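# Seat circuit board in enclosure slot and shut both levers

## Task

Put the board into the empty upper slot of the enclosure with its components facing up, push it all the way in, and close both of its levers. A closed lever has clicked and sticks out at a right angle from the board's panel; a fully opened one lies flat along the panel. A lever can only catch its tab when it starts fully open, and closing both levers is what pulls the board fully in. At the end the enclosure must rest upright and level on its own feet with none of them hanging over the bench edge. Nothing may depend on the robot to stay put. Finish by releasing everything and moving the grippers away.

## Robot and tools

ROBOT. Two arms, left_arm and right_arm, each with six revolute joints and a parallel two-finger gripper. They are mounted on opposite sides of the table; left_arm's base sits on the +y side. The names are just labels and do not match the left or right of any picture. Base poses in the scene frame: left_arm at (-0.054, +0.421, +0.113) m, quat_wxyz (+0.599, 0, 0, -0.801); right_arm at (-0.041, -0.555, +0.118) m, quat_wxyz (+0.644, 0, 0, +0.765).

SCENE FRAME. Origin at the table's centre, +z up, table surface at z = +0.020 m. All reported hand positions and velocities use this frame. The reported hand point (end_effector_position, the pinch link) lies between the finger pads, 3 to 4 cm short of the tips. The fingers point along the gripper's +x axis and close along its y axis. The printed position may be off from the real one, more so when the arm is stretched far.

execute_actions. Argument "actions" is a list holding zero or one item; optional "pictures" (boolean) chooses whether camera images come back (by default they do).
- Empty list: no command, just reports the state.
- Motion: {"rows": [[...]], "steps": n} with n from 1 to 15 (default 15), each step 1/30 s. Rows hold 1 to 15 entries; each row is used for one step and the final row repeats to fill the remaining steps.
- Wait: {"steps": n} without rows, n up to 300; returns once n steps have gone by since the previous result, with thinking time counted in.
Each row is one flat list of 14 numbers covering both arms, always all 14: left_arm waist, shoulder, elbow, wrist pitch, wrist yaw, wrist roll, gripper opening, then the same seven for right_arm. The six joint values are absolute target angles in radians (the same form Joint positions reports), not offsets. Ranges per arm: waist -3.054 to 3.054, shoulder 0.000 to 3.142, elbow 0.000 to 2.356, wrist pitch -1.571 to 1.571, wrist yaw -1.571 to 1.571, wrist roll -3.142 to 3.142. A target more than 0.010 rad beyond a range end, and farther out than the current angle, makes the whole call refused with nothing sent. True ends may differ by 0.010 rad either way; an overreaching target is clipped at the real end and the result may note "joint sent to its limit" (possibly about an earlier, still running move). No such note does not prove more travel is possible.
Opening is an absolute value from -1 to 1: +1 fully open, empty fingers touch near -0.80, values below that change nothing. Full open to closed needs roughly 0.5 s.

MOTION LIMITS. Each step a joint's target is kept within a set distance of its measured angle: 0.211 rad for waist, shoulder, elbow; 0.213 wrist pitch; 0.267 wrist yaw; 0.228 wrist roll. If the targets would put a gripper over 70 mm from where it is, all of that arm's targets are pulled back toward the current angles. So long moves take several calls. Friction may leave a joint short of its target, especially at full reach, and tiny changes may not move it at all; read Joint positions after each move. Between calls the arms keep heading to the last row sent until everything nearly stops or a step is HELD; further travel then needs a new action.

RESULT LINES. State line: per arm gripper position (m), quat_wxyz, linear and angular velocity. grip_measured: finger opening on the command scale; sensor bias up to about 1 mm per gripper, and when squeezing something hard it reads narrower by up to about 3 mm (0.061). Joint positions / Joint velocities: one block per arm, joints in column order (rad, rad/s) then pad gap in m (0.088 fully open). Joint torques and External joint torques: same joint order without the gripper; external is an estimate of outside load including friction and held weight, possibly "no reading". "joint command not followed": the clearance check altered or blocked some joint targets. HELD: on that step the row (or part) was not sent. MOTOR HOT warns from 50 °C; OVER-TEMPERATURE FAULT means the arm is held at 95 °C and may lose power if it does not cool. TORQUE FAULT: contact torque hit a load limit, the arm stops 10 s and skips the rest of the call. Load limits (N m): waist 17.4, shoulder 21.6, elbow 21.5, wrist pitch 5.67, wrist yaw 5.65, wrist roll 5.3; held weight counts.

GRIPPING. Fingers settle where grip_measured equals the command. To hold a part, command about 0.07 below grip_measured for a firm grip, less for a light one. Parts thinner than about 3 mm get proportionally less force. Per-pad force limit about 34 to 49 N, with a brief spike at first contact.

zoom_image: {"camera", "region": [x0, y0, x1, y1]} in pixels of that camera's last image, top-left origin, at most 504 by 504. Cameras, all 504x504: cam_head_left, cam_head_right, cam_high, cam_low, cam_left_wrist, cam_right_wrist. Wrist camera frame: +z forward, +x right, +y down, possibly about 24 mm and 5 degrees off.

read_manual: optional "section" ("licences"); returns licence text, moves nothing.

finished_scene: {"scene": number of the current scene}; ends and grades it, irreversible, and starts the next task if any. Replying without any tool call ends everything.

AVOID. Knocking or placing anything off the table, dropping or slamming parts, hard shoves, the two arms colliding or pressing on each other, overheating motors by holding loads long, and tipping or sliding the enclosure past the bench edge. Open each lever fully before inserting, close both, then release and back away.

Each tool is called after "Request:" by a JSON object that holds its "api" and its "payload", one argument or row to a line.

## Session

Request:
{"api": "execute_actions", "payload": {
  "actions": []
}}

Scene clock: 0.00 s of 6000.00 s.
left_arm: end_effector_position=(-0.3329, -0.0047, +0.3579) grip_measured=+0.837 end_effector_quat_wxyz=(-0.416, +0.056, -0.824, +0.380) end_effector_velocity=(-0.003, +0.000, +0.003) end_effector_angular_velocity=(-0.008, +0.004, +0.003) | right_arm: end_effector_position=(-0.3453, -0.1667, +0.4101) grip_measured=+0.857 end_effector_quat_wxyz=(+0.445, +0.636, +0.622, +0.099) end_effector_velocity=(+0.002, +0.002, +0.000) end_effector_angular_velocity=(-0.001, +0.003, +0.001)
Joint positions: left_arm=[-0.175  1.916  1.824 -0.684  0.409 -1.695  0.08 ] | right_arm=[ 0.747  2.017  2.043 -0.883  0.969  3.036  0.081]
Joint velocities: left_arm=[-0.007 -0.002  0.002  0.007 -0.007 -0.007 -0.   ] | right_arm=[-0.007 -0.002 -0.002  0.007 -0.007 -0.007 -0.   ]
Joint torques (N m, as the arm reports them, + toward a larger angle): no reading
External joint torques (N m, as the arm's controller estimates them; a push from outside toward a larger angle lowers the number): no reading
Motor temperatures (°C, as the motors report them): left_arm=[28 41 35 30 27 27] | right_arm=[28 38 28 31 27 29]
Heat: left arm: hottest shoulder 41 °C (+0.0 °C/min); right arm: hottest shoulder 38 °C (+0.0 °C/min).

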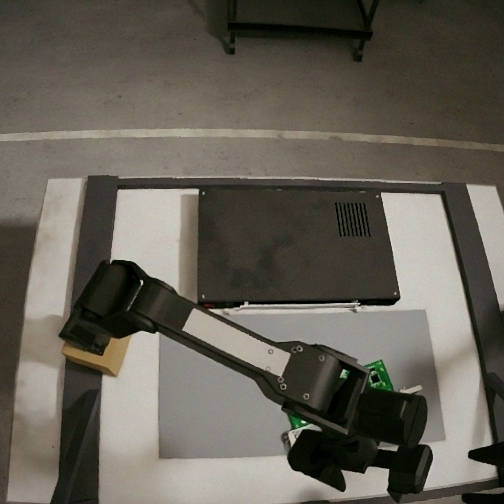

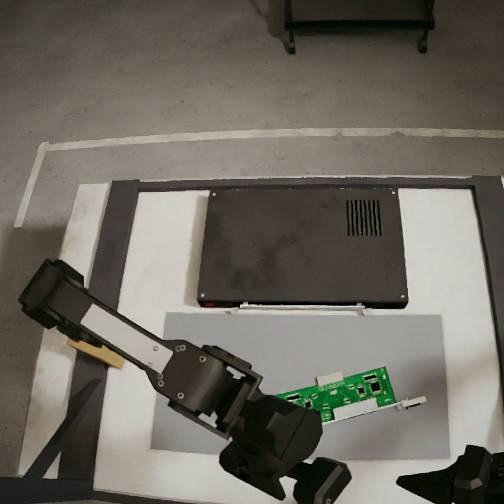

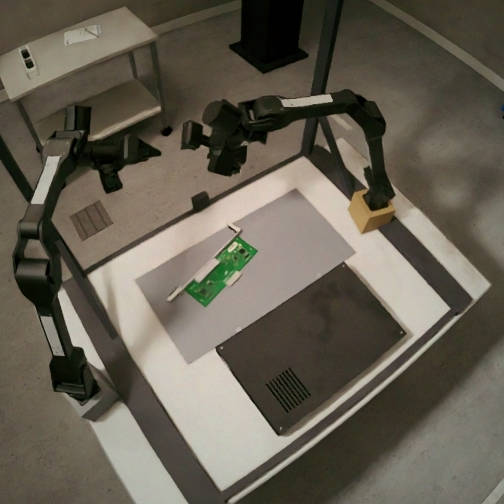

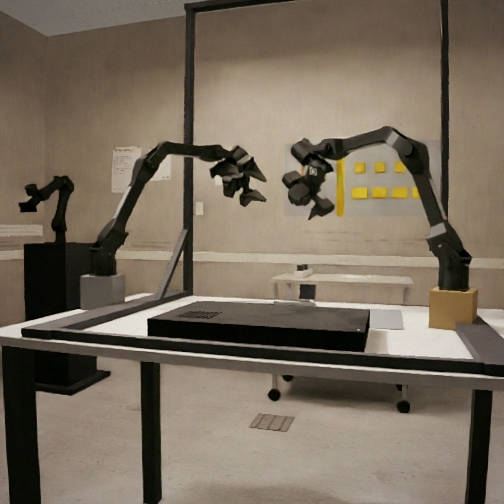

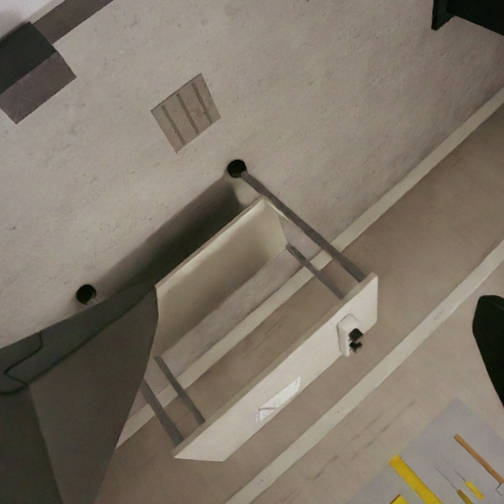

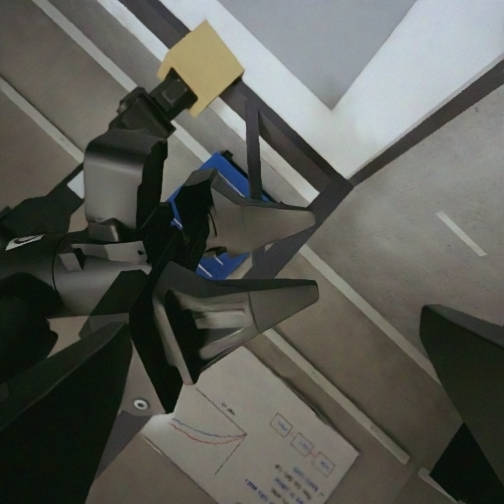

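Request:
{"api": "execute_actions", "payload": {
  "actions": [
    {"rows":[[-0.1,1.5,1.3,-0.9,0,-0.9,0.6,0.5,1.3,1.2,-0.3,0.8,3.1,0.85]],"steps":15}
  ],
  "pictures": false
}}

Request:
{"api": "execute_actions", "payload": {
  "actions": [
    {"rows":[[0,1.3,0.9,-1.0,0,-0.1,0.6,0.3,1.0,0.6,0,0.8,3.1,0.85]],"steps":15}
  ],
  "pictures": false
}}

Request:
{"api": "execute_actions", "payload": {
  "actions": [
    {"steps":30}
  ]
}}

Request:
{"api": "zoom_image", "payload": {
  "camera": "cam_head_right",
  "region": [180,270,480,480]
}}

Scene clock: 13.47 s of 6000.00 s.
left_arm: end_effector_position=(-0.1891, +0.0908, +0.3013) grip_measured=+0.604 end_effector_quat_wxyz=(+0.618, +0.162, +0.582, -0.502) end_effector_velocity=(+0.027, +0.043, -0.076) end_effector_angular_velocity=(+0.148, -0.349, -0.366) | right_arm: end_effector_position=(-0.1844, -0.2000, +0.4733) grip_measured=+0.853 end_effector_quat_wxyz=(+0.190, +0.738, +0.648, +0.008) end_effector_velocity=(+0.151, -0.187, -0.065) end_effector_angular_velocity=(+0.058, +0.031, +0.005)
Joint positions: left_arm=[-0.098  1.506  1.322 -0.899  0.007 -0.946  0.069] | right_arm=[ 0.5    1.337  1.31  -0.318  0.807  3.092  0.081]
Joint velocities: left_arm=[-0.002 -0.002 -0.193 -0.081 -0.066  0.447 -0.001] | right_arm=[-0.007 -0.969 -1.043  0.154 -0.007 -0.022 -0.   ]
Joint torques (N m, as the arm reports them, + toward a larger angle): left_arm=[-0.26 -7.44  5.1   1.07 -0.18  0.24] | right_arm=[ 0.04 -1.6   4.44  1.7  -0.04  0.18]
External joint torques (N m, as the arm's controller estimates them; a push from outside toward a larger angle lowers the number): left_arm=[-0.26 -0.75 -2.02 -0.24 -0.13  0.19] | right_arm=[-0.05  0.2  -1.2   0.1  -0.03  0.2 ]
Motor temperatures (°C, as the motors report them): left_arm=[28 47 38 31 27 27] | right_arm=[28 43 30 32 27 29]
Heat: left arm: hottest shoulder 47 °C (+26.7 °C/min); right arm: hottest shoulder 43 °C (+22.3 °C/min).
Steps of this call (steps 1 to 90: nothing new was sent; then 9.97 s passed at rest; steps 91 to 105: all 15 steps of this action). Readings (joint positions):
91: left_arm=[-0.174 1.894 1.799 -0.695 0.368 -1.654] | right_arm=[0.738 1.996 2.014 -0.842 0.938 3.041]
92: left_arm=[-0.167 1.863 1.761 -0.753 0.312 -1.609] | right_arm=[0.715 1.970 1.972 -0.804 0.902 3.052]
94: left_arm=[-0.142 1.782 1.666 -0.817 0.195 -1.510] | right_arm=[0.646 1.910 1.890 -0.721 0.867 3.065]
98: left_arm=[-0.099 1.583 1.453 -0.880 0.047 -1.264] | right_arm=[0.510 1.718 1.670 -0.492 0.825 3.085]
105: the state above

Scene clock: 13.97 s of 6000.00 s.
left_arm: end_effector_position=(-0.1229, +0.1914, +0.2189) grip_measured=+0.603 end_effector_quat_wxyz=(+0.495, +0.479, +0.426, -0.587) end_effector_velocity=(+0.004, +0.013, -0.011) end_effector_angular_velocity=(+0.019, -0.082, -0.434) | right_arm: end_effector_position=(-0.0772, -0.2491, +0.3443) grip_measured=+0.853 end_effector_quat_wxyz=(+0.211, +0.792, +0.573, -0.015) end_effector_velocity=(+0.026, -0.038, -0.178) end_effector_angular_velocity=(-0.392, -0.205, -0.013)
Joint positions: left_arm=[-0.004  1.308  0.917 -0.999 -0.001 -0.144  0.069] | right_arm=[ 0.304  1.007  0.63  -0.013  0.801  3.094  0.081]
Joint velocities: left_arm=[ 0.007 -0.012 -0.046 -0.007  0.007  0.447 -0.   ] | right_arm=[-0.022 -0.002 -0.432 -0.007 -0.007 -0.007 -0.   ]
Joint torques (N m, as the arm reports them, + toward a larger angle): left_arm=[ 0.31 -5.59  3.91  0.46  0.03  0.23] | right_arm=[-0.22 -4.    7.35  2.21  0.19  0.16]
External joint torques (N m, as the arm's controller estimates them; a push from outside toward a larger angle lowers the number): left_arm=[ 0.31 -1.43 -2.27 -0.21  0.04  0.2 ] | right_arm=[-0.24  0.23 -1.52  0.05 -0.07  0.18]
Motor temperatures (°C, as the motors report them): left_arm=[28 47 38 31 27 27] | right_arm=[28 43 30 32 27 29]
Heat: left arm: hottest shoulder 47 °C (+25.8 °C/min); right arm: hottest shoulder 43 °C (+21.5 °C/min).
Steps of this call (steps 1 to 15: all 15 steps of this action). Readings (joint positions):
1: left_arm=[-0.090 1.480 1.287 -0.894 0.009 -0.892] | right_arm=[0.482 1.297 1.268 -0.273 0.795 3.093]
2: left_arm=[-0.071 1.444 1.241 -0.927 0.009 -0.835] | right_arm=[0.445 1.262 1.220 -0.224 0.793 3.093]
4: left_arm=[-0.030 1.361 1.129 -0.974 0.000 -0.712] | right_arm=[0.365 1.171 1.111 -0.122 0.798 3.093]
8: left_arm=[-0.006 1.309 0.963 -0.998 -0.001 -0.457] | right_arm=[0.309 1.009 0.905 -0.022 0.805 3.094]
15: the state above

Scene clock: 14.97 s of 6000.00 s.
left_arm: end_effector_position=(-0.1224, +0.1922, +0.2180) grip_measured=+0.603 end_effector_quat_wxyz=(+0.485, +0.490, +0.415, -0.594) end_effector_velocity=(+0.002, -0.002, -0.001) end_effector_angular_velocity=(-0.007, -0.016, +0.023) | right_arm: end_effector_position=(-0.0765, -0.2501, +0.3393) grip_measured=+0.853 end_effector_quat_wxyz=(+0.214, +0.792, +0.572, -0.015) end_effector_velocity=(-0.002, +0.000, -0.002) end_effector_angular_velocity=(-0.018, -0.016, +0.024)
Joint positions: left_arm=[-0.003  1.307  0.914 -0.999 -0.001 -0.105  0.069] | right_arm=[ 0.303  1.007  0.613 -0.003  0.801  3.094  0.081]
Joint velocities: left_arm=[-0.002  0.002 -0.002  0.007 -0.022 -0.022 -0.   ] | right_arm=[-0.002 -0.002 -0.002 -0.007 -0.022 -0.022 -0.   ]
Joint torques (N m, as the arm reports them, + toward a larger angle): left_arm=[ 0.3  -5.64  3.89  0.4   0.03  0.21] | right_arm=[-0.32 -3.87  5.37  1.63  0.18  0.16]
External joint torques (N m, as the arm's controller estimates them; a push from outside toward a larger angle lowers the number): left_arm=[ 0.28 -1.55 -2.27 -0.28  0.06  0.2 ] | right_arm=[-0.32 -1.12 -1.43  0.13 -0.01  0.19]
Motor temperatures (°C, as the motors report them): left_arm=[28 47 38 31 27 27] | right_arm=[28 43 30 32 27 29]
Heat: left arm: hottest shoulder 47 °C (+24.1 °C/min); right arm: hottest shoulder 43 °C (+20.0 °C/min).
Steps of this call (steps 1 to 30: the robot went on to your last target). Readings (joint positions):
1: left_arm=[-0.004 1.308 0.916 -0.999 -0.001 -0.133] | right_arm=[0.304 1.007 0.620 -0.011 0.801 3.094]
2: left_arm=[-0.004 1.308 0.915 -0.999 -0.001 -0.124] | right_arm=[0.303 1.007 0.617 -0.007 0.801 3.094]
4: left_arm=[-0.003 1.308 0.914 -0.999 -0.001 -0.115] | right_arm=[0.303 1.007 0.617 -0.003 0.801 3.094]
8: left_arm=[-0.003 1.307 0.914 -0.999 -0.001 -0.108] | right_arm=[0.303 1.007 0.615 -0.003 0.801 3.094]
30: the state above
All arms were judged still, so your last target was given up. Only a new action makes them travel on or press farther. Fingers that are still opening or closing keep moving.

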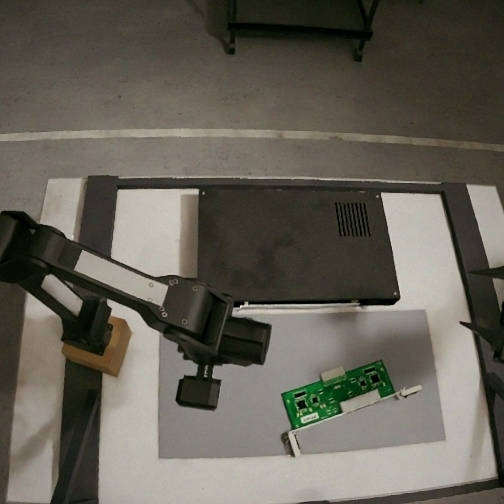

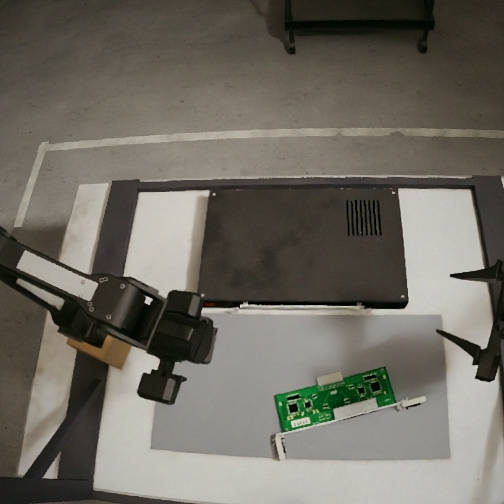

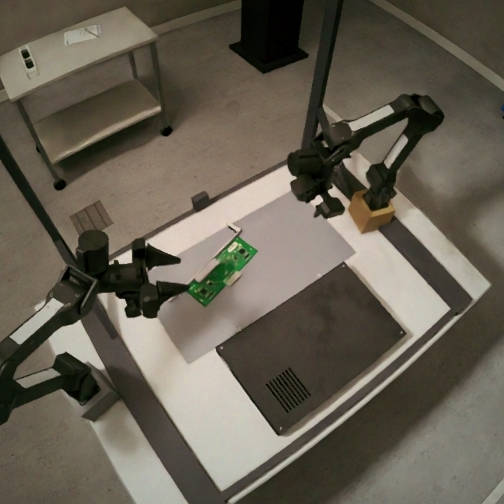

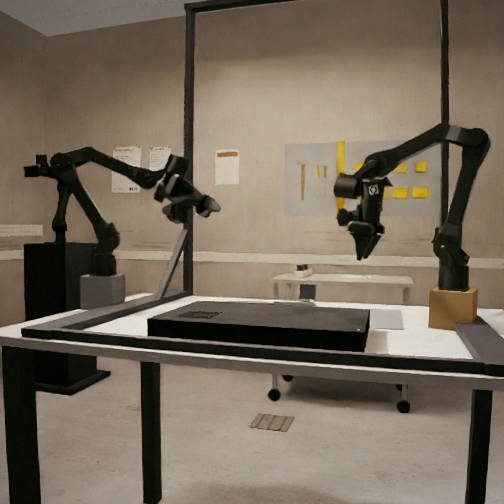

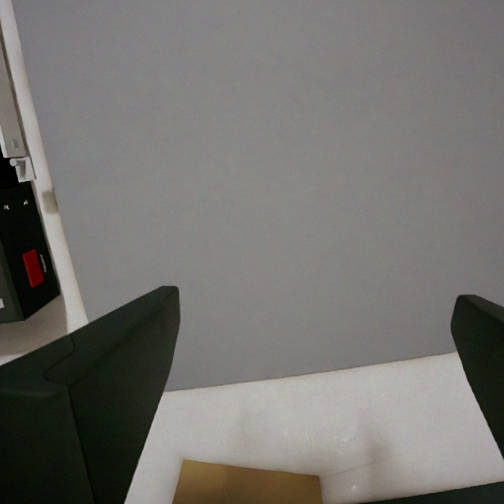

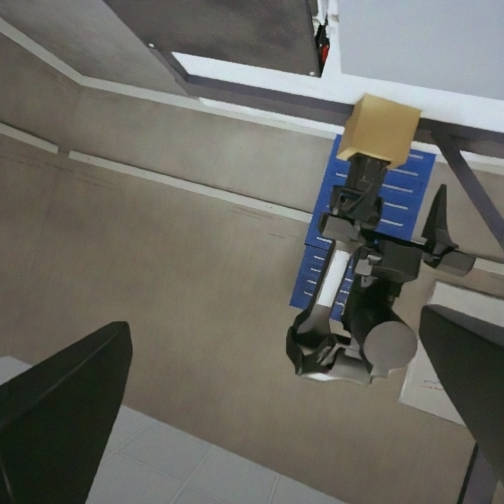

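Region (180, 270, 480, 480) of cam_head_right's 504x504 image, scaled by 1.680, with more detail than that image has; it fills the top 353 rows of this view, and the rest is white.

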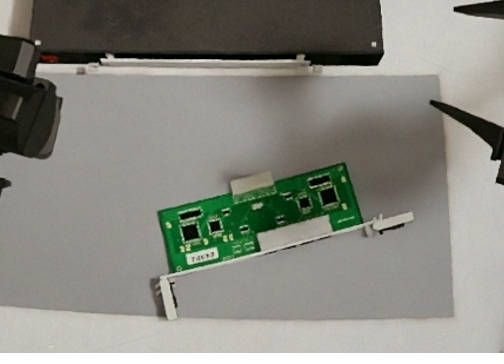

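Request:
{"api": "execute_actions", "payload": {
  "actions": [
    {"rows":[[0,1.0,0.6,-1.0,0,-0.1,0.6,0.127,1.2,0.9,-0.8,0,0.02,0.3]],"steps":15}
  ],
  "pictures": false
}}

Request:
{"api": "execute_actions", "payload": {
  "actions": [
    {"steps":45}
  ],
  "pictures": false
}}

Request:
{"api": "execute_actions", "payload": {
  "actions": [
    {"rows":[[0,1.0,0.6,-1.0,0,-0.1,0.6,0.127,1.8,1.5,-1.05,0,0.02,0.3]],"steps":15}
  ],
  "pictures": false
}}

Request:
{"api": "execute_actions", "payload": {
  "actions": [
    {"rows":[[0,1.0,0.6,-1.0,0,-0.1,0.6,0.127,2.31,1.795,-1.05,0,0.02,0.3]],"steps":15}
  ],
  "pictures": false
}}

Request:
{"api": "execute_actions", "payload": {
  "actions": [
    {"steps":15}
  ]
}}

Scene clock: 40.03 s of 6000.00 s.
left_arm: end_effector_position=(-0.1017, +0.2615, +0.1866) grip_measured=+0.603 end_effector_quat_wxyz=(+0.485, +0.490, +0.415, -0.594) end_effector_velocity=(-0.000, +0.004, -0.003) end_effector_angular_velocity=(-0.005, +0.010, +0.003) | right_arm: end_effector_position=(-0.1216, -0.2878, +0.2576) grip_measured=+0.306 end_effector_quat_wxyz=(+0.609, +0.258, +0.747, +0.063) end_effector_velocity=(-0.002, -0.081, -0.035) end_effector_angular_velocity=(-0.202, -0.827, +1.758)
Joint positions: left_arm=[-0.003  1.007  0.615 -1.002 -0.001 -0.105  0.069] | right_arm=[ 0.131  1.194  0.884 -0.761  0.02   2.156  0.054]
Joint velocities: left_arm=[-0.002 -0.022 -0.022  0.007  0.007 -0.007 -0.   ] | right_arm=[-0.022 -0.002  0.027 -0.432 -0.212 -1.912 -0.002]
Joint torques (N m, as the arm reports them, + toward a larger angle): left_arm=[ 0.29 -3.19  3.94  0.59  0.02  0.18] | right_arm=[-0.34 -3.52  7.7   0.79 -0.05 -0.19]
External joint torques (N m, as the arm's controller estimates them; a push from outside toward a larger angle lowers the number): left_arm=[ 0.29 -1.19 -2.28 -0.09  0.04  0.18] | right_arm=[-0.35  0.31  1.15 -0.26 -0.1  -0.17]
Motor temperatures (°C, as the motors report them): left_arm=[28 45 38 31 27 27] | right_arm=[28 40 31 35 27 29]
Heat: left arm: hottest shoulder 45 °C (+6.0 °C/min); right arm: hottest shoulder 40 °C (+3.0 °C/min).
Steps of this call (steps 1 to 90: nothing new was sent; then 21.57 s passed at rest; steps 91 to 105: all 15 steps of this action). Readings (joint positions):
91: left_arm=[-0.003 1.277 0.881 -0.975 -0.001 -0.105] | right_arm=[0.274 1.033 0.647 -0.063 0.731 3.044]
92: left_arm=[-0.003 1.227 0.830 -0.978 -0.001 -0.105] | right_arm=[0.228 1.077 0.702 -0.119 0.657 2.979]
94: left_arm=[-0.003 1.106 0.720 -1.012 -0.001 -0.105] | right_arm=[0.168 1.152 0.801 -0.234 0.507 2.852]
98: left_arm=[-0.003 1.025 0.633 -1.004 -0.001 -0.105] | right_arm=[0.136 1.180 0.876 -0.470 0.205 2.598]
105: the state above

Scene clock: 41.53 s of 6000.00 s.
left_arm: end_effector_position=(-0.1016, +0.2619, +0.1864) grip_measured=+0.603 end_effector_quat_wxyz=(+0.485, +0.490, +0.415, -0.594) end_effector_velocity=(+0.003, +0.001, -0.001) end_effector_angular_velocity=(+0.006, -0.023, +0.009) | right_arm: end_effector_position=(-0.1218, -0.2945, +0.2548) grip_measured=+0.303 end_effector_quat_wxyz=(+0.511, -0.416, +0.320, +0.681) end_effector_velocity=(+0.002, -0.001, -0.001) end_effector_angular_velocity=(-0.000, -0.024, +0.027)
Joint positions: left_arm=[-0.003  1.005  0.614 -1.002 -0.001 -0.105  0.069] | right_arm=[ 0.13   1.194  0.887 -0.797  0.002  0.028  0.054]
Joint velocities: left_arm=[-0.002  0.002 -0.002 -0.007 -0.022 -0.007 -0.   ] | right_arm=[-0.002 -0.002 -0.002 -0.007  0.007 -0.037  0.   ]
Joint torques (N m, as the arm reports them, + toward a larger angle): left_arm=[ 0.3  -3.19  3.89  0.59  0.02  0.18] | right_arm=[-0.31 -3.55  7.67  0.84 -0.09 -0.18]
External joint torques (N m, as the arm's controller estimates them; a push from outside toward a larger angle lowers the number): left_arm=[ 0.3  -1.24 -2.25 -0.07  0.04  0.18] | right_arm=[-0.3   0.12  1.24 -0.25 -0.09 -0.18]
Motor temperatures (°C, as the motors report them): left_arm=[28 45 38 31 27 27] | right_arm=[28 40 31 34 27 29]
Heat: left arm: hottest shoulder 45 °C (+5.8 °C/min); right arm: hottest shoulder 40 °C (+2.9 °C/min).
Steps of this call (steps 1 to 45: the robot went on to your last target). Readings (joint positions):
1: left_arm=[-0.003 1.006 0.615 -1.002 -0.001 -0.105] | right_arm=[0.131 1.194 0.885 -0.772 0.015 2.093]
2: left_arm=[-0.003 1.006 0.614 -1.002 -0.001 -0.105] | right_arm=[0.131 1.194 0.885 -0.780 0.011 2.029]
4: left_arm=[-0.003 1.005 0.614 -1.002 -0.001 -0.105] | right_arm=[0.130 1.194 0.886 -0.789 0.007 1.903]
8: left_arm=[-0.003 1.005 0.614 -1.002 -0.001 -0.105] | right_arm=[0.130 1.194 0.886 -0.795 0.004 1.648]
45: the state above

Scene clock: 42.03 s of 6000.00 s.
left_arm: end_effector_position=(-0.1016, +0.2619, +0.1864) grip_measured=+0.603 end_effector_quat_wxyz=(+0.485, +0.490, +0.415, -0.594) end_effector_velocity=(-0.003, +0.003, -0.001) end_effector_angular_velocity=(+0.014, +0.020, +0.001) | right_arm: end_effector_position=(-0.1518, -0.1982, +0.2483) grip_measured=+0.303 end_effector_quat_wxyz=(+0.469, -0.500, +0.380, +0.621) end_effector_velocity=(-0.011, +0.026, +0.004) end_effector_angular_velocity=(+0.007, +0.020, +0.024)
Joint positions: left_arm=[-0.003  1.005  0.614 -1.002 -0.001 -0.105  0.069] | right_arm=[ 0.13   1.783  1.472 -1.046  0.002  0.027  0.054]
Joint velocities: left_arm=[-0.002 -0.002 -0.002 -0.007  0.022 -0.007 -0.   ] | right_arm=[-0.002  0.095  0.129 -0.022 -0.022 -0.022 -0.   ]
Joint torques (N m, as the arm reports them, + toward a larger angle): left_arm=[ 0.32 -3.17  3.91  0.59  0.03  0.19] | right_arm=[-0.28 -7.06  7.62  0.44 -0.09 -0.18]
External joint torques (N m, as the arm's controller estimates them; a push from outside toward a larger angle lowers the number): left_arm=[ 0.33 -1.18 -2.23 -0.06  0.03  0.18] | right_arm=[-0.29  1.07  1.33 -0.23 -0.08 -0.18]
Motor temperatures (°C, as the motors report them): left_arm=[28 45 38 31 27 27] | right_arm=[28 40 31 34 27 29]
Heat: left arm: hottest shoulder 45 °C (+5.7 °C/min); right arm: hottest shoulder 40 °C (+2.9 °C/min).
Steps of this call (steps 1 to 15: all 15 steps of this action). Readings (joint positions):
1: left_arm=[-0.003 1.005 0.614 -1.002 -0.001 -0.105] | right_arm=[0.130 1.229 0.926 -0.867 0.002 0.028]
2: left_arm=[-0.003 1.005 0.614 -1.002 -0.001 -0.105] | right_arm=[0.130 1.281 0.982 -0.921 0.002 0.027]
4: left_arm=[-0.003 1.005 0.614 -1.002 -0.001 -0.105] | right_arm=[0.130 1.401 1.098 -0.979 0.002 0.027]
8: left_arm=[-0.003 1.005 0.614 -1.002 -0.001 -0.105] | right_arm=[0.130 1.630 1.329 -1.030 0.002 0.027]
15: the state above

Scene clock: 42.53 s of 6000.00 s.
left_arm: end_effector_position=(-0.1017, +0.2618, +0.1864) grip_measured=+0.603 end_effector_quat_wxyz=(+0.485, +0.490, +0.415, -0.594) end_effector_velocity=(+0.003, +0.001, -0.001) end_effector_angular_velocity=(+0.001, -0.022, +0.009) | right_arm: end_effector_position=(-0.1707, -0.1377, +0.1244) grip_measured=+0.303 end_effector_quat_wxyz=(+0.424, -0.568, +0.429, +0.560) end_effector_velocity=(+0.000, -0.002, +0.002) end_effector_angular_velocity=(-0.004, +0.006, -0.010)
Joint positions: left_arm=[-0.003  1.005  0.614 -1.001 -0.001 -0.105  0.069] | right_arm=[ 0.13   2.313  1.779 -1.05   0.002  0.027  0.054]
Joint velocities: left_arm=[-0.002 -0.002 -0.002 -0.007 -0.022 -0.007 -0.   ] | right_arm=[-0.002 -0.007 -0.002 -0.007 -0.007  0.007 -0.   ]
Joint torques (N m, as the arm reports them, + toward a larger angle): left_arm=[ 0.31 -3.16  3.93  0.59  0.02  0.19] | right_arm=[ -0.27 -11.02   6.9    0.29  -0.09  -0.18]
External joint torques (N m, as the arm's controller estimates them; a push from outside toward a larger angle lowers the number): left_arm=[ 0.31 -1.17 -2.24 -0.08  0.04  0.19] | right_arm=[-0.27  0.29  0.93 -0.06 -0.08 -0.18]
Motor temperatures (°C, as the motors report them): left_arm=[28 45 38 31 27 27] | right_arm=[28 40 31 34 27 29]
Heat: left arm: hottest shoulder 45 °C (+5.6 °C/min); right arm: hottest shoulder 40 °C (+2.8 °C/min).
Steps of this call (steps 1 to 15: all 15 steps of this action). Readings (joint positions):
1: left_arm=[-0.003 1.005 0.614 -1.002 -0.001 -0.105] | right_arm=[0.130 1.816 1.508 -1.072 0.002 0.027]
2: left_arm=[-0.003 1.005 0.614 -1.002 -0.001 -0.105] | right_arm=[0.130 1.859 1.566 -1.062 0.002 0.027]
4: left_arm=[-0.003 1.005 0.614 -1.002 -0.001 -0.105] | right_arm=[0.130 1.970 1.690 -1.040 0.002 0.027]
8: left_arm=[-0.003 1.005 0.614 -1.002 -0.001 -0.105] | right_arm=[0.130 2.158 1.776 -1.041 0.002 0.027]
15: the state above

Scene clock: 43.03 s of 6000.00 s.
left_arm: end_effector_position=(-0.1017, +0.2618, +0.1864) grip_measured=+0.603 end_effector_quat_wxyz=(+0.485, +0.490, +0.415, -0.594) end_effector_velocity=(+0.002, +0.002, -0.001) end_effector_angular_velocity=(+0.005, -0.008, +0.011) | right_arm: end_effector_position=(-0.1715, -0.1350, +0.1272) grip_measured=+0.303 end_effector_quat_wxyz=(+0.427, -0.565, +0.427, +0.563) end_effector_velocity=(+0.004, -0.005, -0.002) end_effector_angular_velocity=(-0.023, -0.015, +0.005)
Joint positions: left_arm=[-0.003  1.005  0.614 -1.001 -0.001 -0.105  0.069] | right_arm=[ 0.13   2.312  1.788 -1.05   0.002  0.027  0.054]
Joint velocities: left_arm=[ 0.002 -0.002 -0.002 -0.007 -0.007 -0.007  0.   ] | right_arm=[-0.002  0.002 -0.002 -0.022  0.007 -0.007 -0.   ]
Joint torques (N m, as the arm reports them, + toward a larger angle): left_arm=[ 0.3  -3.16  3.92  0.59  0.02  0.18] | right_arm=[ -0.3  -10.6    6.11   0.32  -0.09  -0.19]
External joint torques (N m, as the arm's controller estimates them; a push from outside toward a larger angle lowers the number): left_arm=[ 0.28 -1.17 -2.24 -0.07  0.04  0.18] | right_arm=[-0.28 -0.08  0.66  0.   -0.08 -0.19]
Motor temperatures (°C, as the motors report them): left_arm=[28 45 38 31 27 27] | right_arm=[28 40 31 34 27 29]
Heat: left arm: hottest shoulder 45 °C (+5.6 °C/min); right arm: hottest shoulder 40 °C (+2.8 °C/min).
Steps of this call (steps 1 to 15: the robot went on to your last target). Readings (joint positions):
1: left_arm=[-0.003 1.005 0.614 -1.001 -0.001 -0.105] | right_arm=[0.130 2.313 1.780 -1.050 0.002 0.027]
2: left_arm=[-0.003 1.005 0.614 -1.001 -0.001 -0.105] | right_arm=[0.130 2.312 1.784 -1.050 0.002 0.027]
4: left_arm=[-0.003 1.005 0.614 -1.001 -0.001 -0.105] | right_arm=[0.130 2.312 1.788 -1.050 0.002 0.027]
8: left_arm=[-0.003 1.005 0.614 -1.001 -0.001 -0.105] | right_arm=[0.130 2.312 1.788 -1.050 0.002 0.027]
15: the state above
All arms were judged still, so your last target was given up. Only a new action makes them travel on or press farther. Fingers that are still opening or closing keep moving.

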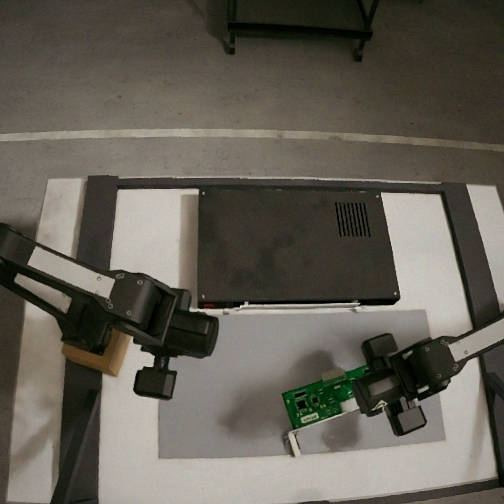

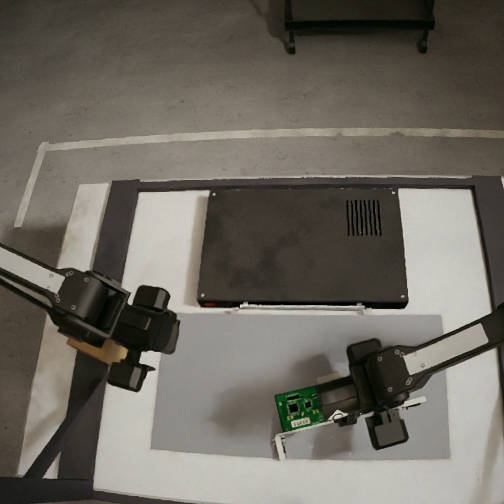

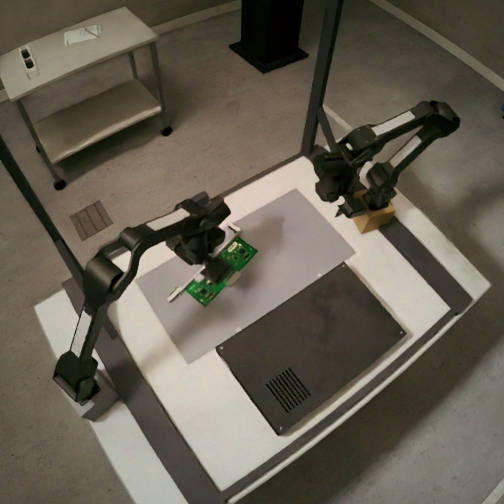

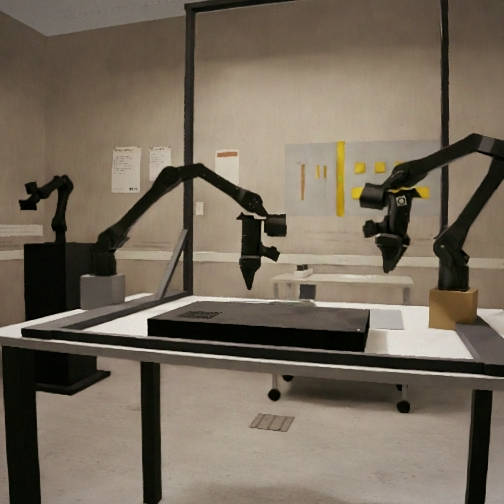

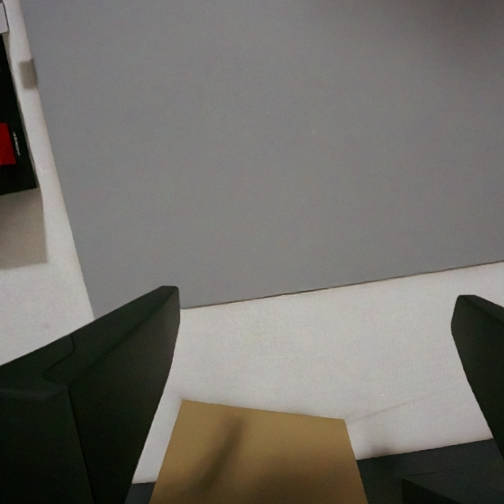

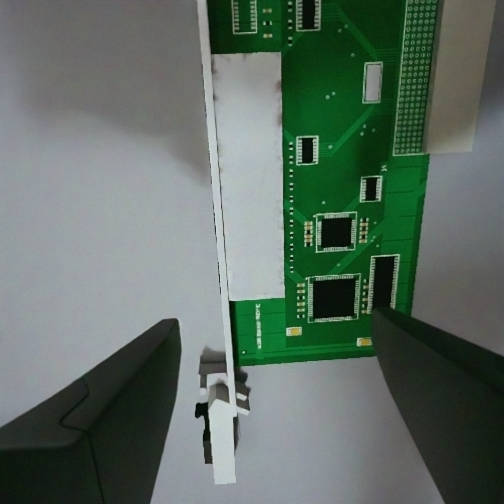

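Request:
{"api": "execute_actions", "payload": {
  "actions": [
    {"rows":[[0,1.0,0.6,-1.0,0,-0.1,0.6,0.15,2.33,1.75,-0.99,0,0.04,0.1],[0,1.0,0.6,-1.0,0,-0.1,0.6,0.15,2.35,1.72,-0.94,0,0.04,0.1],[0,1.0,0.6,-1.0,0,-0.1,0.6,0.15,2.385,1.685,-0.885,0,0.04,0.1]],"steps":15}
  ]
}}

Scene clock: 53.33 s of 6000.00 s.
left_arm: end_effector_position=(-0.1017, +0.2618, +0.1864) grip_measured=+0.603 end_effector_quat_wxyz=(+0.485, +0.490, +0.415, -0.594) end_effector_velocity=(+0.000, +0.002, -0.001) end_effector_angular_velocity=(+0.005, -0.008, +0.001) | right_arm: end_effector_position=(-0.1785, -0.1404, +0.0752) grip_measured=+0.104 end_effector_quat_wxyz=(+0.422, -0.569, +0.424, +0.564) end_effector_velocity=(+0.004, +0.001, -0.001) end_effector_angular_velocity=(+0.005, -0.006, +0.000)
Joint positions: left_arm=[-0.003  1.005  0.614 -1.001 -0.001 -0.105  0.069] | right_arm=[ 0.149  2.381  1.69  -0.888  0.002  0.033  0.044]
Joint velocities: left_arm=[-0.007 -0.002 -0.002 -0.007 -0.007 -0.007  0.   ] | right_arm=[-0.007 -0.002 -0.007  0.007  0.007 -0.007 -0.001]
Joint torques (N m, as the arm reports them, + toward a larger angle): left_arm=[ 0.32 -3.16  3.92  0.56  0.02  0.18] | right_arm=[  0.08 -10.12   4.56   0.41  -0.08   0.18]
External joint torques (N m, as the arm's controller estimates them; a push from outside toward a larger angle lowers the number): left_arm=[ 0.33 -1.17 -2.24 -0.1   0.03  0.18] | right_arm=[ 0.16  0.53 -0.57  0.09 -0.08  0.18]
Motor temperatures (°C, as the motors report them): left_arm=[28 44 38 31 27 27] | right_arm=[28 45 31 33 27 29]
Heat: left arm: hottest shoulder 44 °C (+3.4 °C/min); right arm: hottest shoulder 45 °C (+7.9 °C/min).
Steps of this call (steps 1 to 90: nothing new was sent; then 6.80 s passed at rest; steps 91 to 105: all 15 steps of this action). Readings (joint positions):
91: left_arm=[-0.003 1.005 0.614 -1.001 -0.001 -0.105] | right_arm=[0.131 2.312 1.784 -1.039 0.002 0.027]
92: left_arm=[-0.003 1.005 0.614 -1.001 -0.001 -0.105] | right_arm=[0.133 2.312 1.772 -1.010 0.002 0.027]
94: left_arm=[-0.003 1.005 0.614 -1.001 -0.001 -0.105] | right_arm=[0.139 2.323 1.745 -0.944 0.002 0.029]
98: left_arm=[-0.003 1.005 0.614 -1.001 -0.001 -0.105] | right_arm=[0.149 2.368 1.703 -0.905 0.002 0.032]
105: the state above

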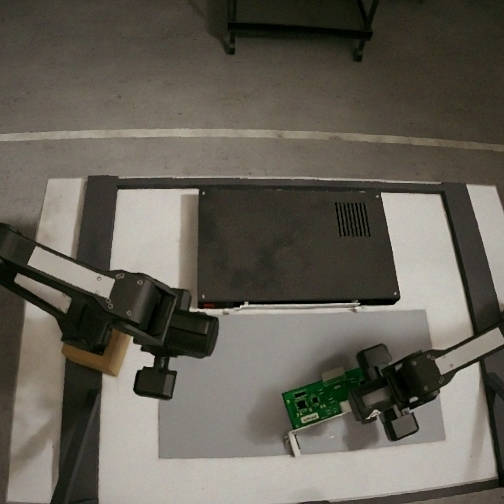

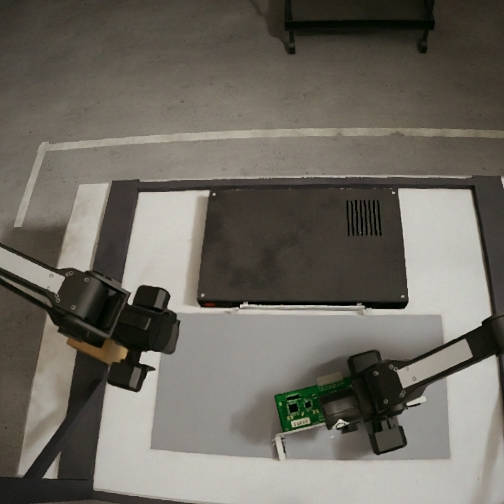

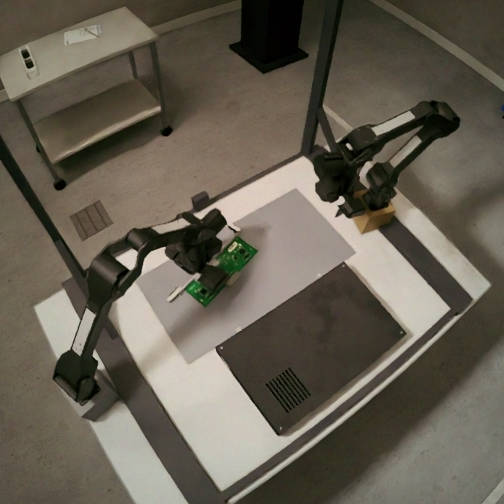

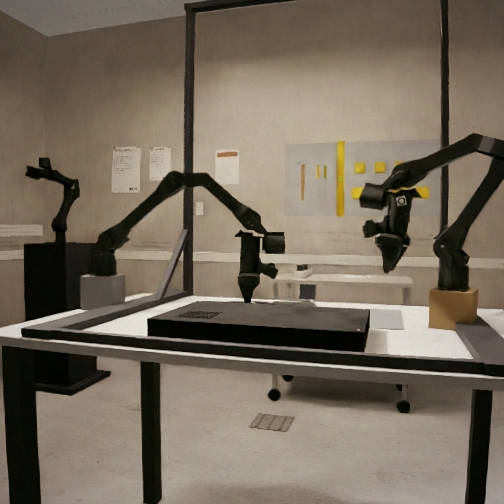

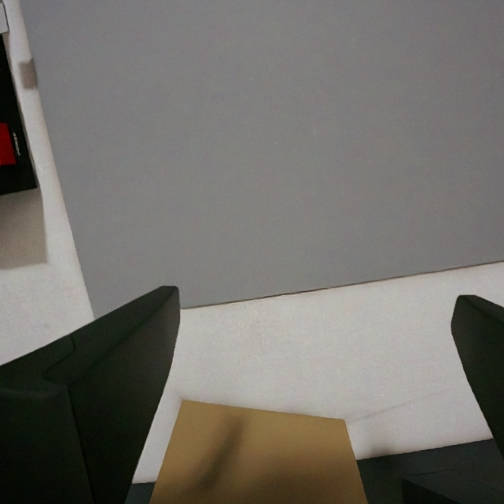

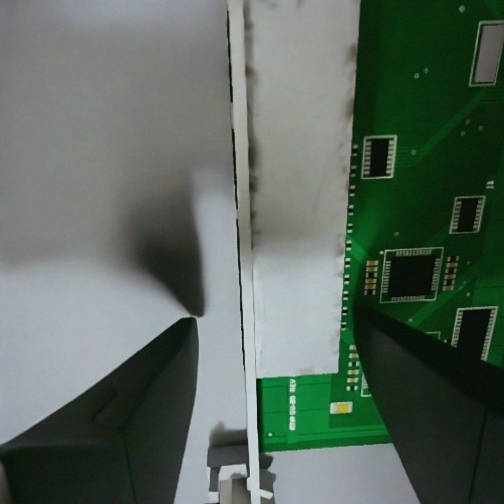

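Request:
{"api": "execute_actions", "payload": {
  "actions": [
    {"rows":[[0,1.0,0.6,-1.0,0,-0.1,0.6,0.138,2.4,1.75,-0.9,0,0.03,0.1],[0,1.0,0.6,-1.0,0,-0.1,0.6,0.138,2.42,1.78,-0.91,0,0.03,0.1],[0,1.0,0.6,-1.0,0,-0.1,0.6,0.138,2.452,1.81,-0.925,0,0.03,0.1]],"steps":15}
  ],
  "pictures": false
}}

Request:
{"api": "execute_actions", "payload": {
  "actions": [
    {"rows":[[0,1.0,0.6,-1.0,0,-0.1,0.6,0.138,2.452,1.81,-0.925,0,0.03,-0.42]],"steps":15}
  ]
}}

Scene clock: 64.57 s of 6000.00 s.
left_arm: end_effector_position=(-0.1017, +0.2618, +0.1864) grip_measured=+0.603 end_effector_quat_wxyz=(+0.485, +0.490, +0.415, -0.594) end_effector_velocity=(+0.002, +0.002, -0.001) end_effector_angular_velocity=(+0.010, -0.009, +0.011) | right_arm: end_effector_position=(-0.1808, -0.1215, +0.0762) grip_measured=+0.103 end_effector_quat_wxyz=(+0.428, -0.563, +0.423, +0.567) end_effector_velocity=(+0.001, -0.002, -0.003) end_effector_angular_velocity=(-0.014, +0.003, +0.005)
Joint positions: left_arm=[-0.003  1.005  0.614 -1.001 -0.001 -0.105  0.069] | right_arm=[ 0.141  2.436  1.796 -0.922  0.002  0.033  0.044]
Joint velocities: left_arm=[ 0.002  0.002 -0.002 -0.007 -0.007 -0.007  0.   ] | right_arm=[-0.002  0.007  0.002 -0.007 -0.007 -0.007 -0.   ]
Joint torques (N m, as the arm reports them, + toward a larger angle): left_arm=[ 0.3  -3.16  3.92  0.56  0.03  0.18] | right_arm=[-0.26 -9.46  6.44  0.14 -0.08 -0.09]
External joint torques (N m, as the arm's controller estimates them; a push from outside toward a larger angle lowers the number): left_arm=[ 0.29 -1.19 -2.25 -0.12  0.04  0.18] | right_arm=[-0.26  1.64  1.09 -0.22 -0.07 -0.09]
Motor temperatures (°C, as the motors report them): left_arm=[28 43 38 31 27 27] | right_arm=[28 47 31 33 27 29]
Heat: left arm: hottest shoulder 43 °C (+0.0 °C/min); right arm: hottest shoulder 47 °C (+7.1 °C/min).
Steps of this call (steps 1 to 15: the robot went on to your last target; steps 16 to 90: nothing new was sent; then 7.73 s passed at rest; steps 91 to 105: all 15 steps of this action). Readings (joint positions):
91: left_arm=[-0.003 1.005 0.614 -1.001 -0.001 -0.105] | right_arm=[0.149 2.381 1.696 -0.890 0.002 0.033]
92: left_arm=[-0.003 1.005 0.614 -1.001 -0.001 -0.105] | right_arm=[0.148 2.388 1.710 -0.896 0.002 0.033]
94: left_arm=[-0.003 1.005 0.614 -1.001 -0.001 -0.105] | right_arm=[0.146 2.409 1.755 -0.905 0.002 0.033]
98: left_arm=[-0.003 1.005 0.614 -1.001 -0.001 -0.105] | right_arm=[0.141 2.427 1.792 -0.918 0.002 0.033]
105: the state above

Scene clock: 65.07 s of 6000.00 s.
left_arm: end_effector_position=(-0.1017, +0.2618, +0.1864) grip_measured=+0.603 end_effector_quat_wxyz=(+0.485, +0.490, +0.415, -0.594) end_effector_velocity=(+0.004, -0.000, +0.000) end_effector_angular_velocity=(+0.002, -0.019, +0.028) | right_arm: end_effector_position=(-0.1809, -0.1210, +0.0768) grip_measured=-0.332 end_effector_quat_wxyz=(+0.428, -0.562, +0.423, +0.567) end_effector_velocity=(-0.001, -0.003, +0.000) end_effector_angular_velocity=(-0.014, +0.019, +0.005)
Joint positions: left_arm=[-0.003  1.005  0.614 -1.001 -0.001 -0.105  0.069] | right_arm=[ 0.14   2.436  1.799 -0.924  0.002  0.033  0.023]
Joint velocities: left_arm=[ 0.002  0.002  0.002 -0.007 -0.022 -0.022 -0.   ] | right_arm=[-0.002 -0.002 -0.002 -0.007 -0.022 -0.007 -0.   ]
Joint torques (N m, as the arm reports them, + toward a larger angle): left_arm=[ 0.31 -3.16  3.92  0.56  0.03  0.19] | right_arm=[-0.22 -9.35  6.28  0.22 -0.06 -0.08]
External joint torques (N m, as the arm's controller estimates them; a push from outside toward a larger angle lowers the number): left_arm=[ 0.29 -1.19 -2.26 -0.11  0.04  0.18] | right_arm=[-0.22  1.69  0.97 -0.13 -0.06 -0.08]
Motor temperatures (°C, as the motors report them): left_arm=[28 42 38 31 27 27] | right_arm=[28 47 31 33 27 29]
Heat: left arm: hottest shoulder 42 °C (-2.0 °C/min); right arm: hottest shoulder 47 °C (+6.1 °C/min).
Steps of this call (steps 1 to 15: all 15 steps of this action). Readings (joint positions):
1: left_arm=[-0.003 1.005 0.614 -1.001 -0.001 -0.105] | right_arm=[0.141 2.436 1.797 -0.922 0.002 0.033]
2: left_arm=[-0.003 1.005 0.614 -1.001 -0.001 -0.105] | right_arm=[0.141 2.436 1.797 -0.922 0.002 0.033]
4: left_arm=[-0.003 1.005 0.614 -1.001 -0.001 -0.105] | right_arm=[0.141 2.436 1.798 -0.922 0.002 0.033]
8: left_arm=[-0.003 1.005 0.614 -1.001 -0.001 -0.105] | right_arm=[0.140 2.436 1.799 -0.924 0.002 0.033]
15: the state above

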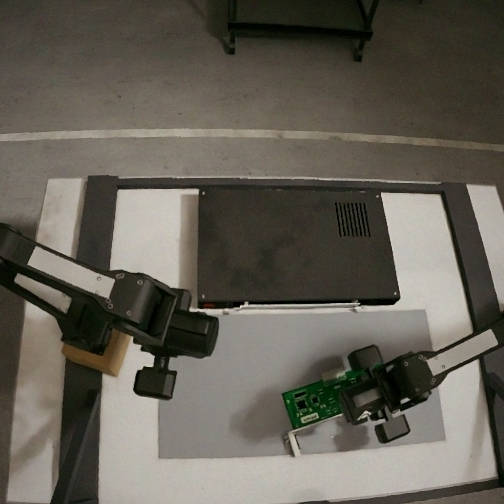

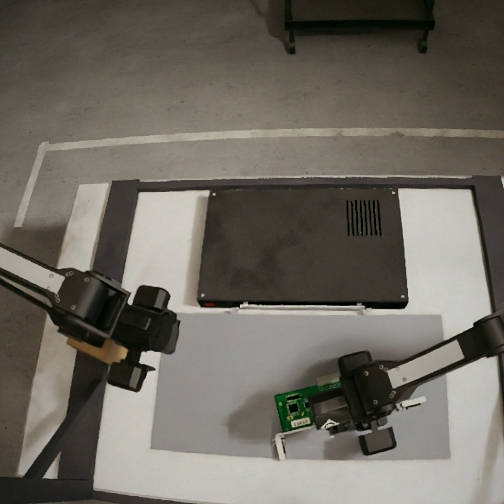

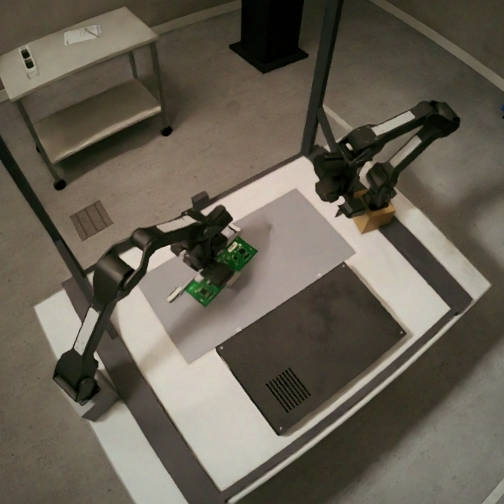

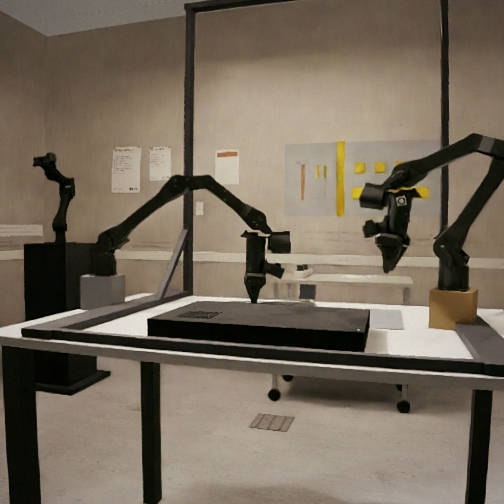

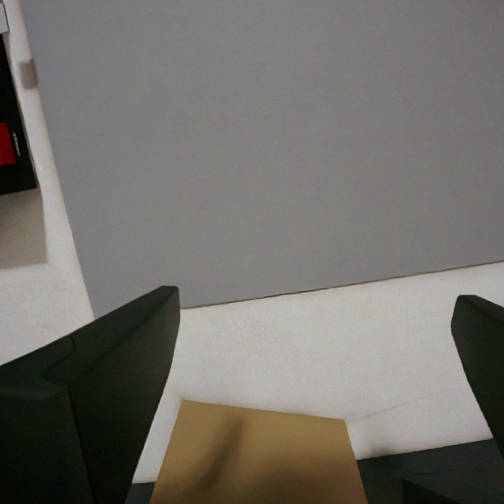

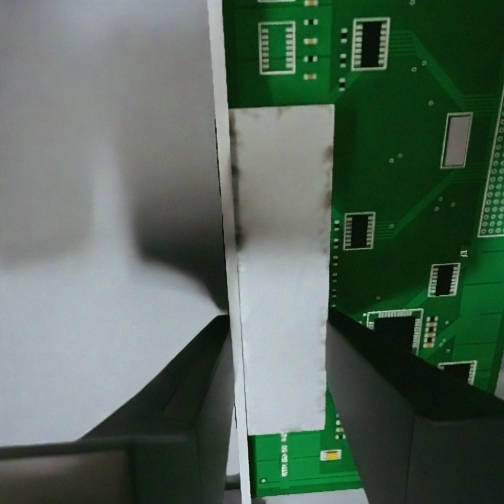

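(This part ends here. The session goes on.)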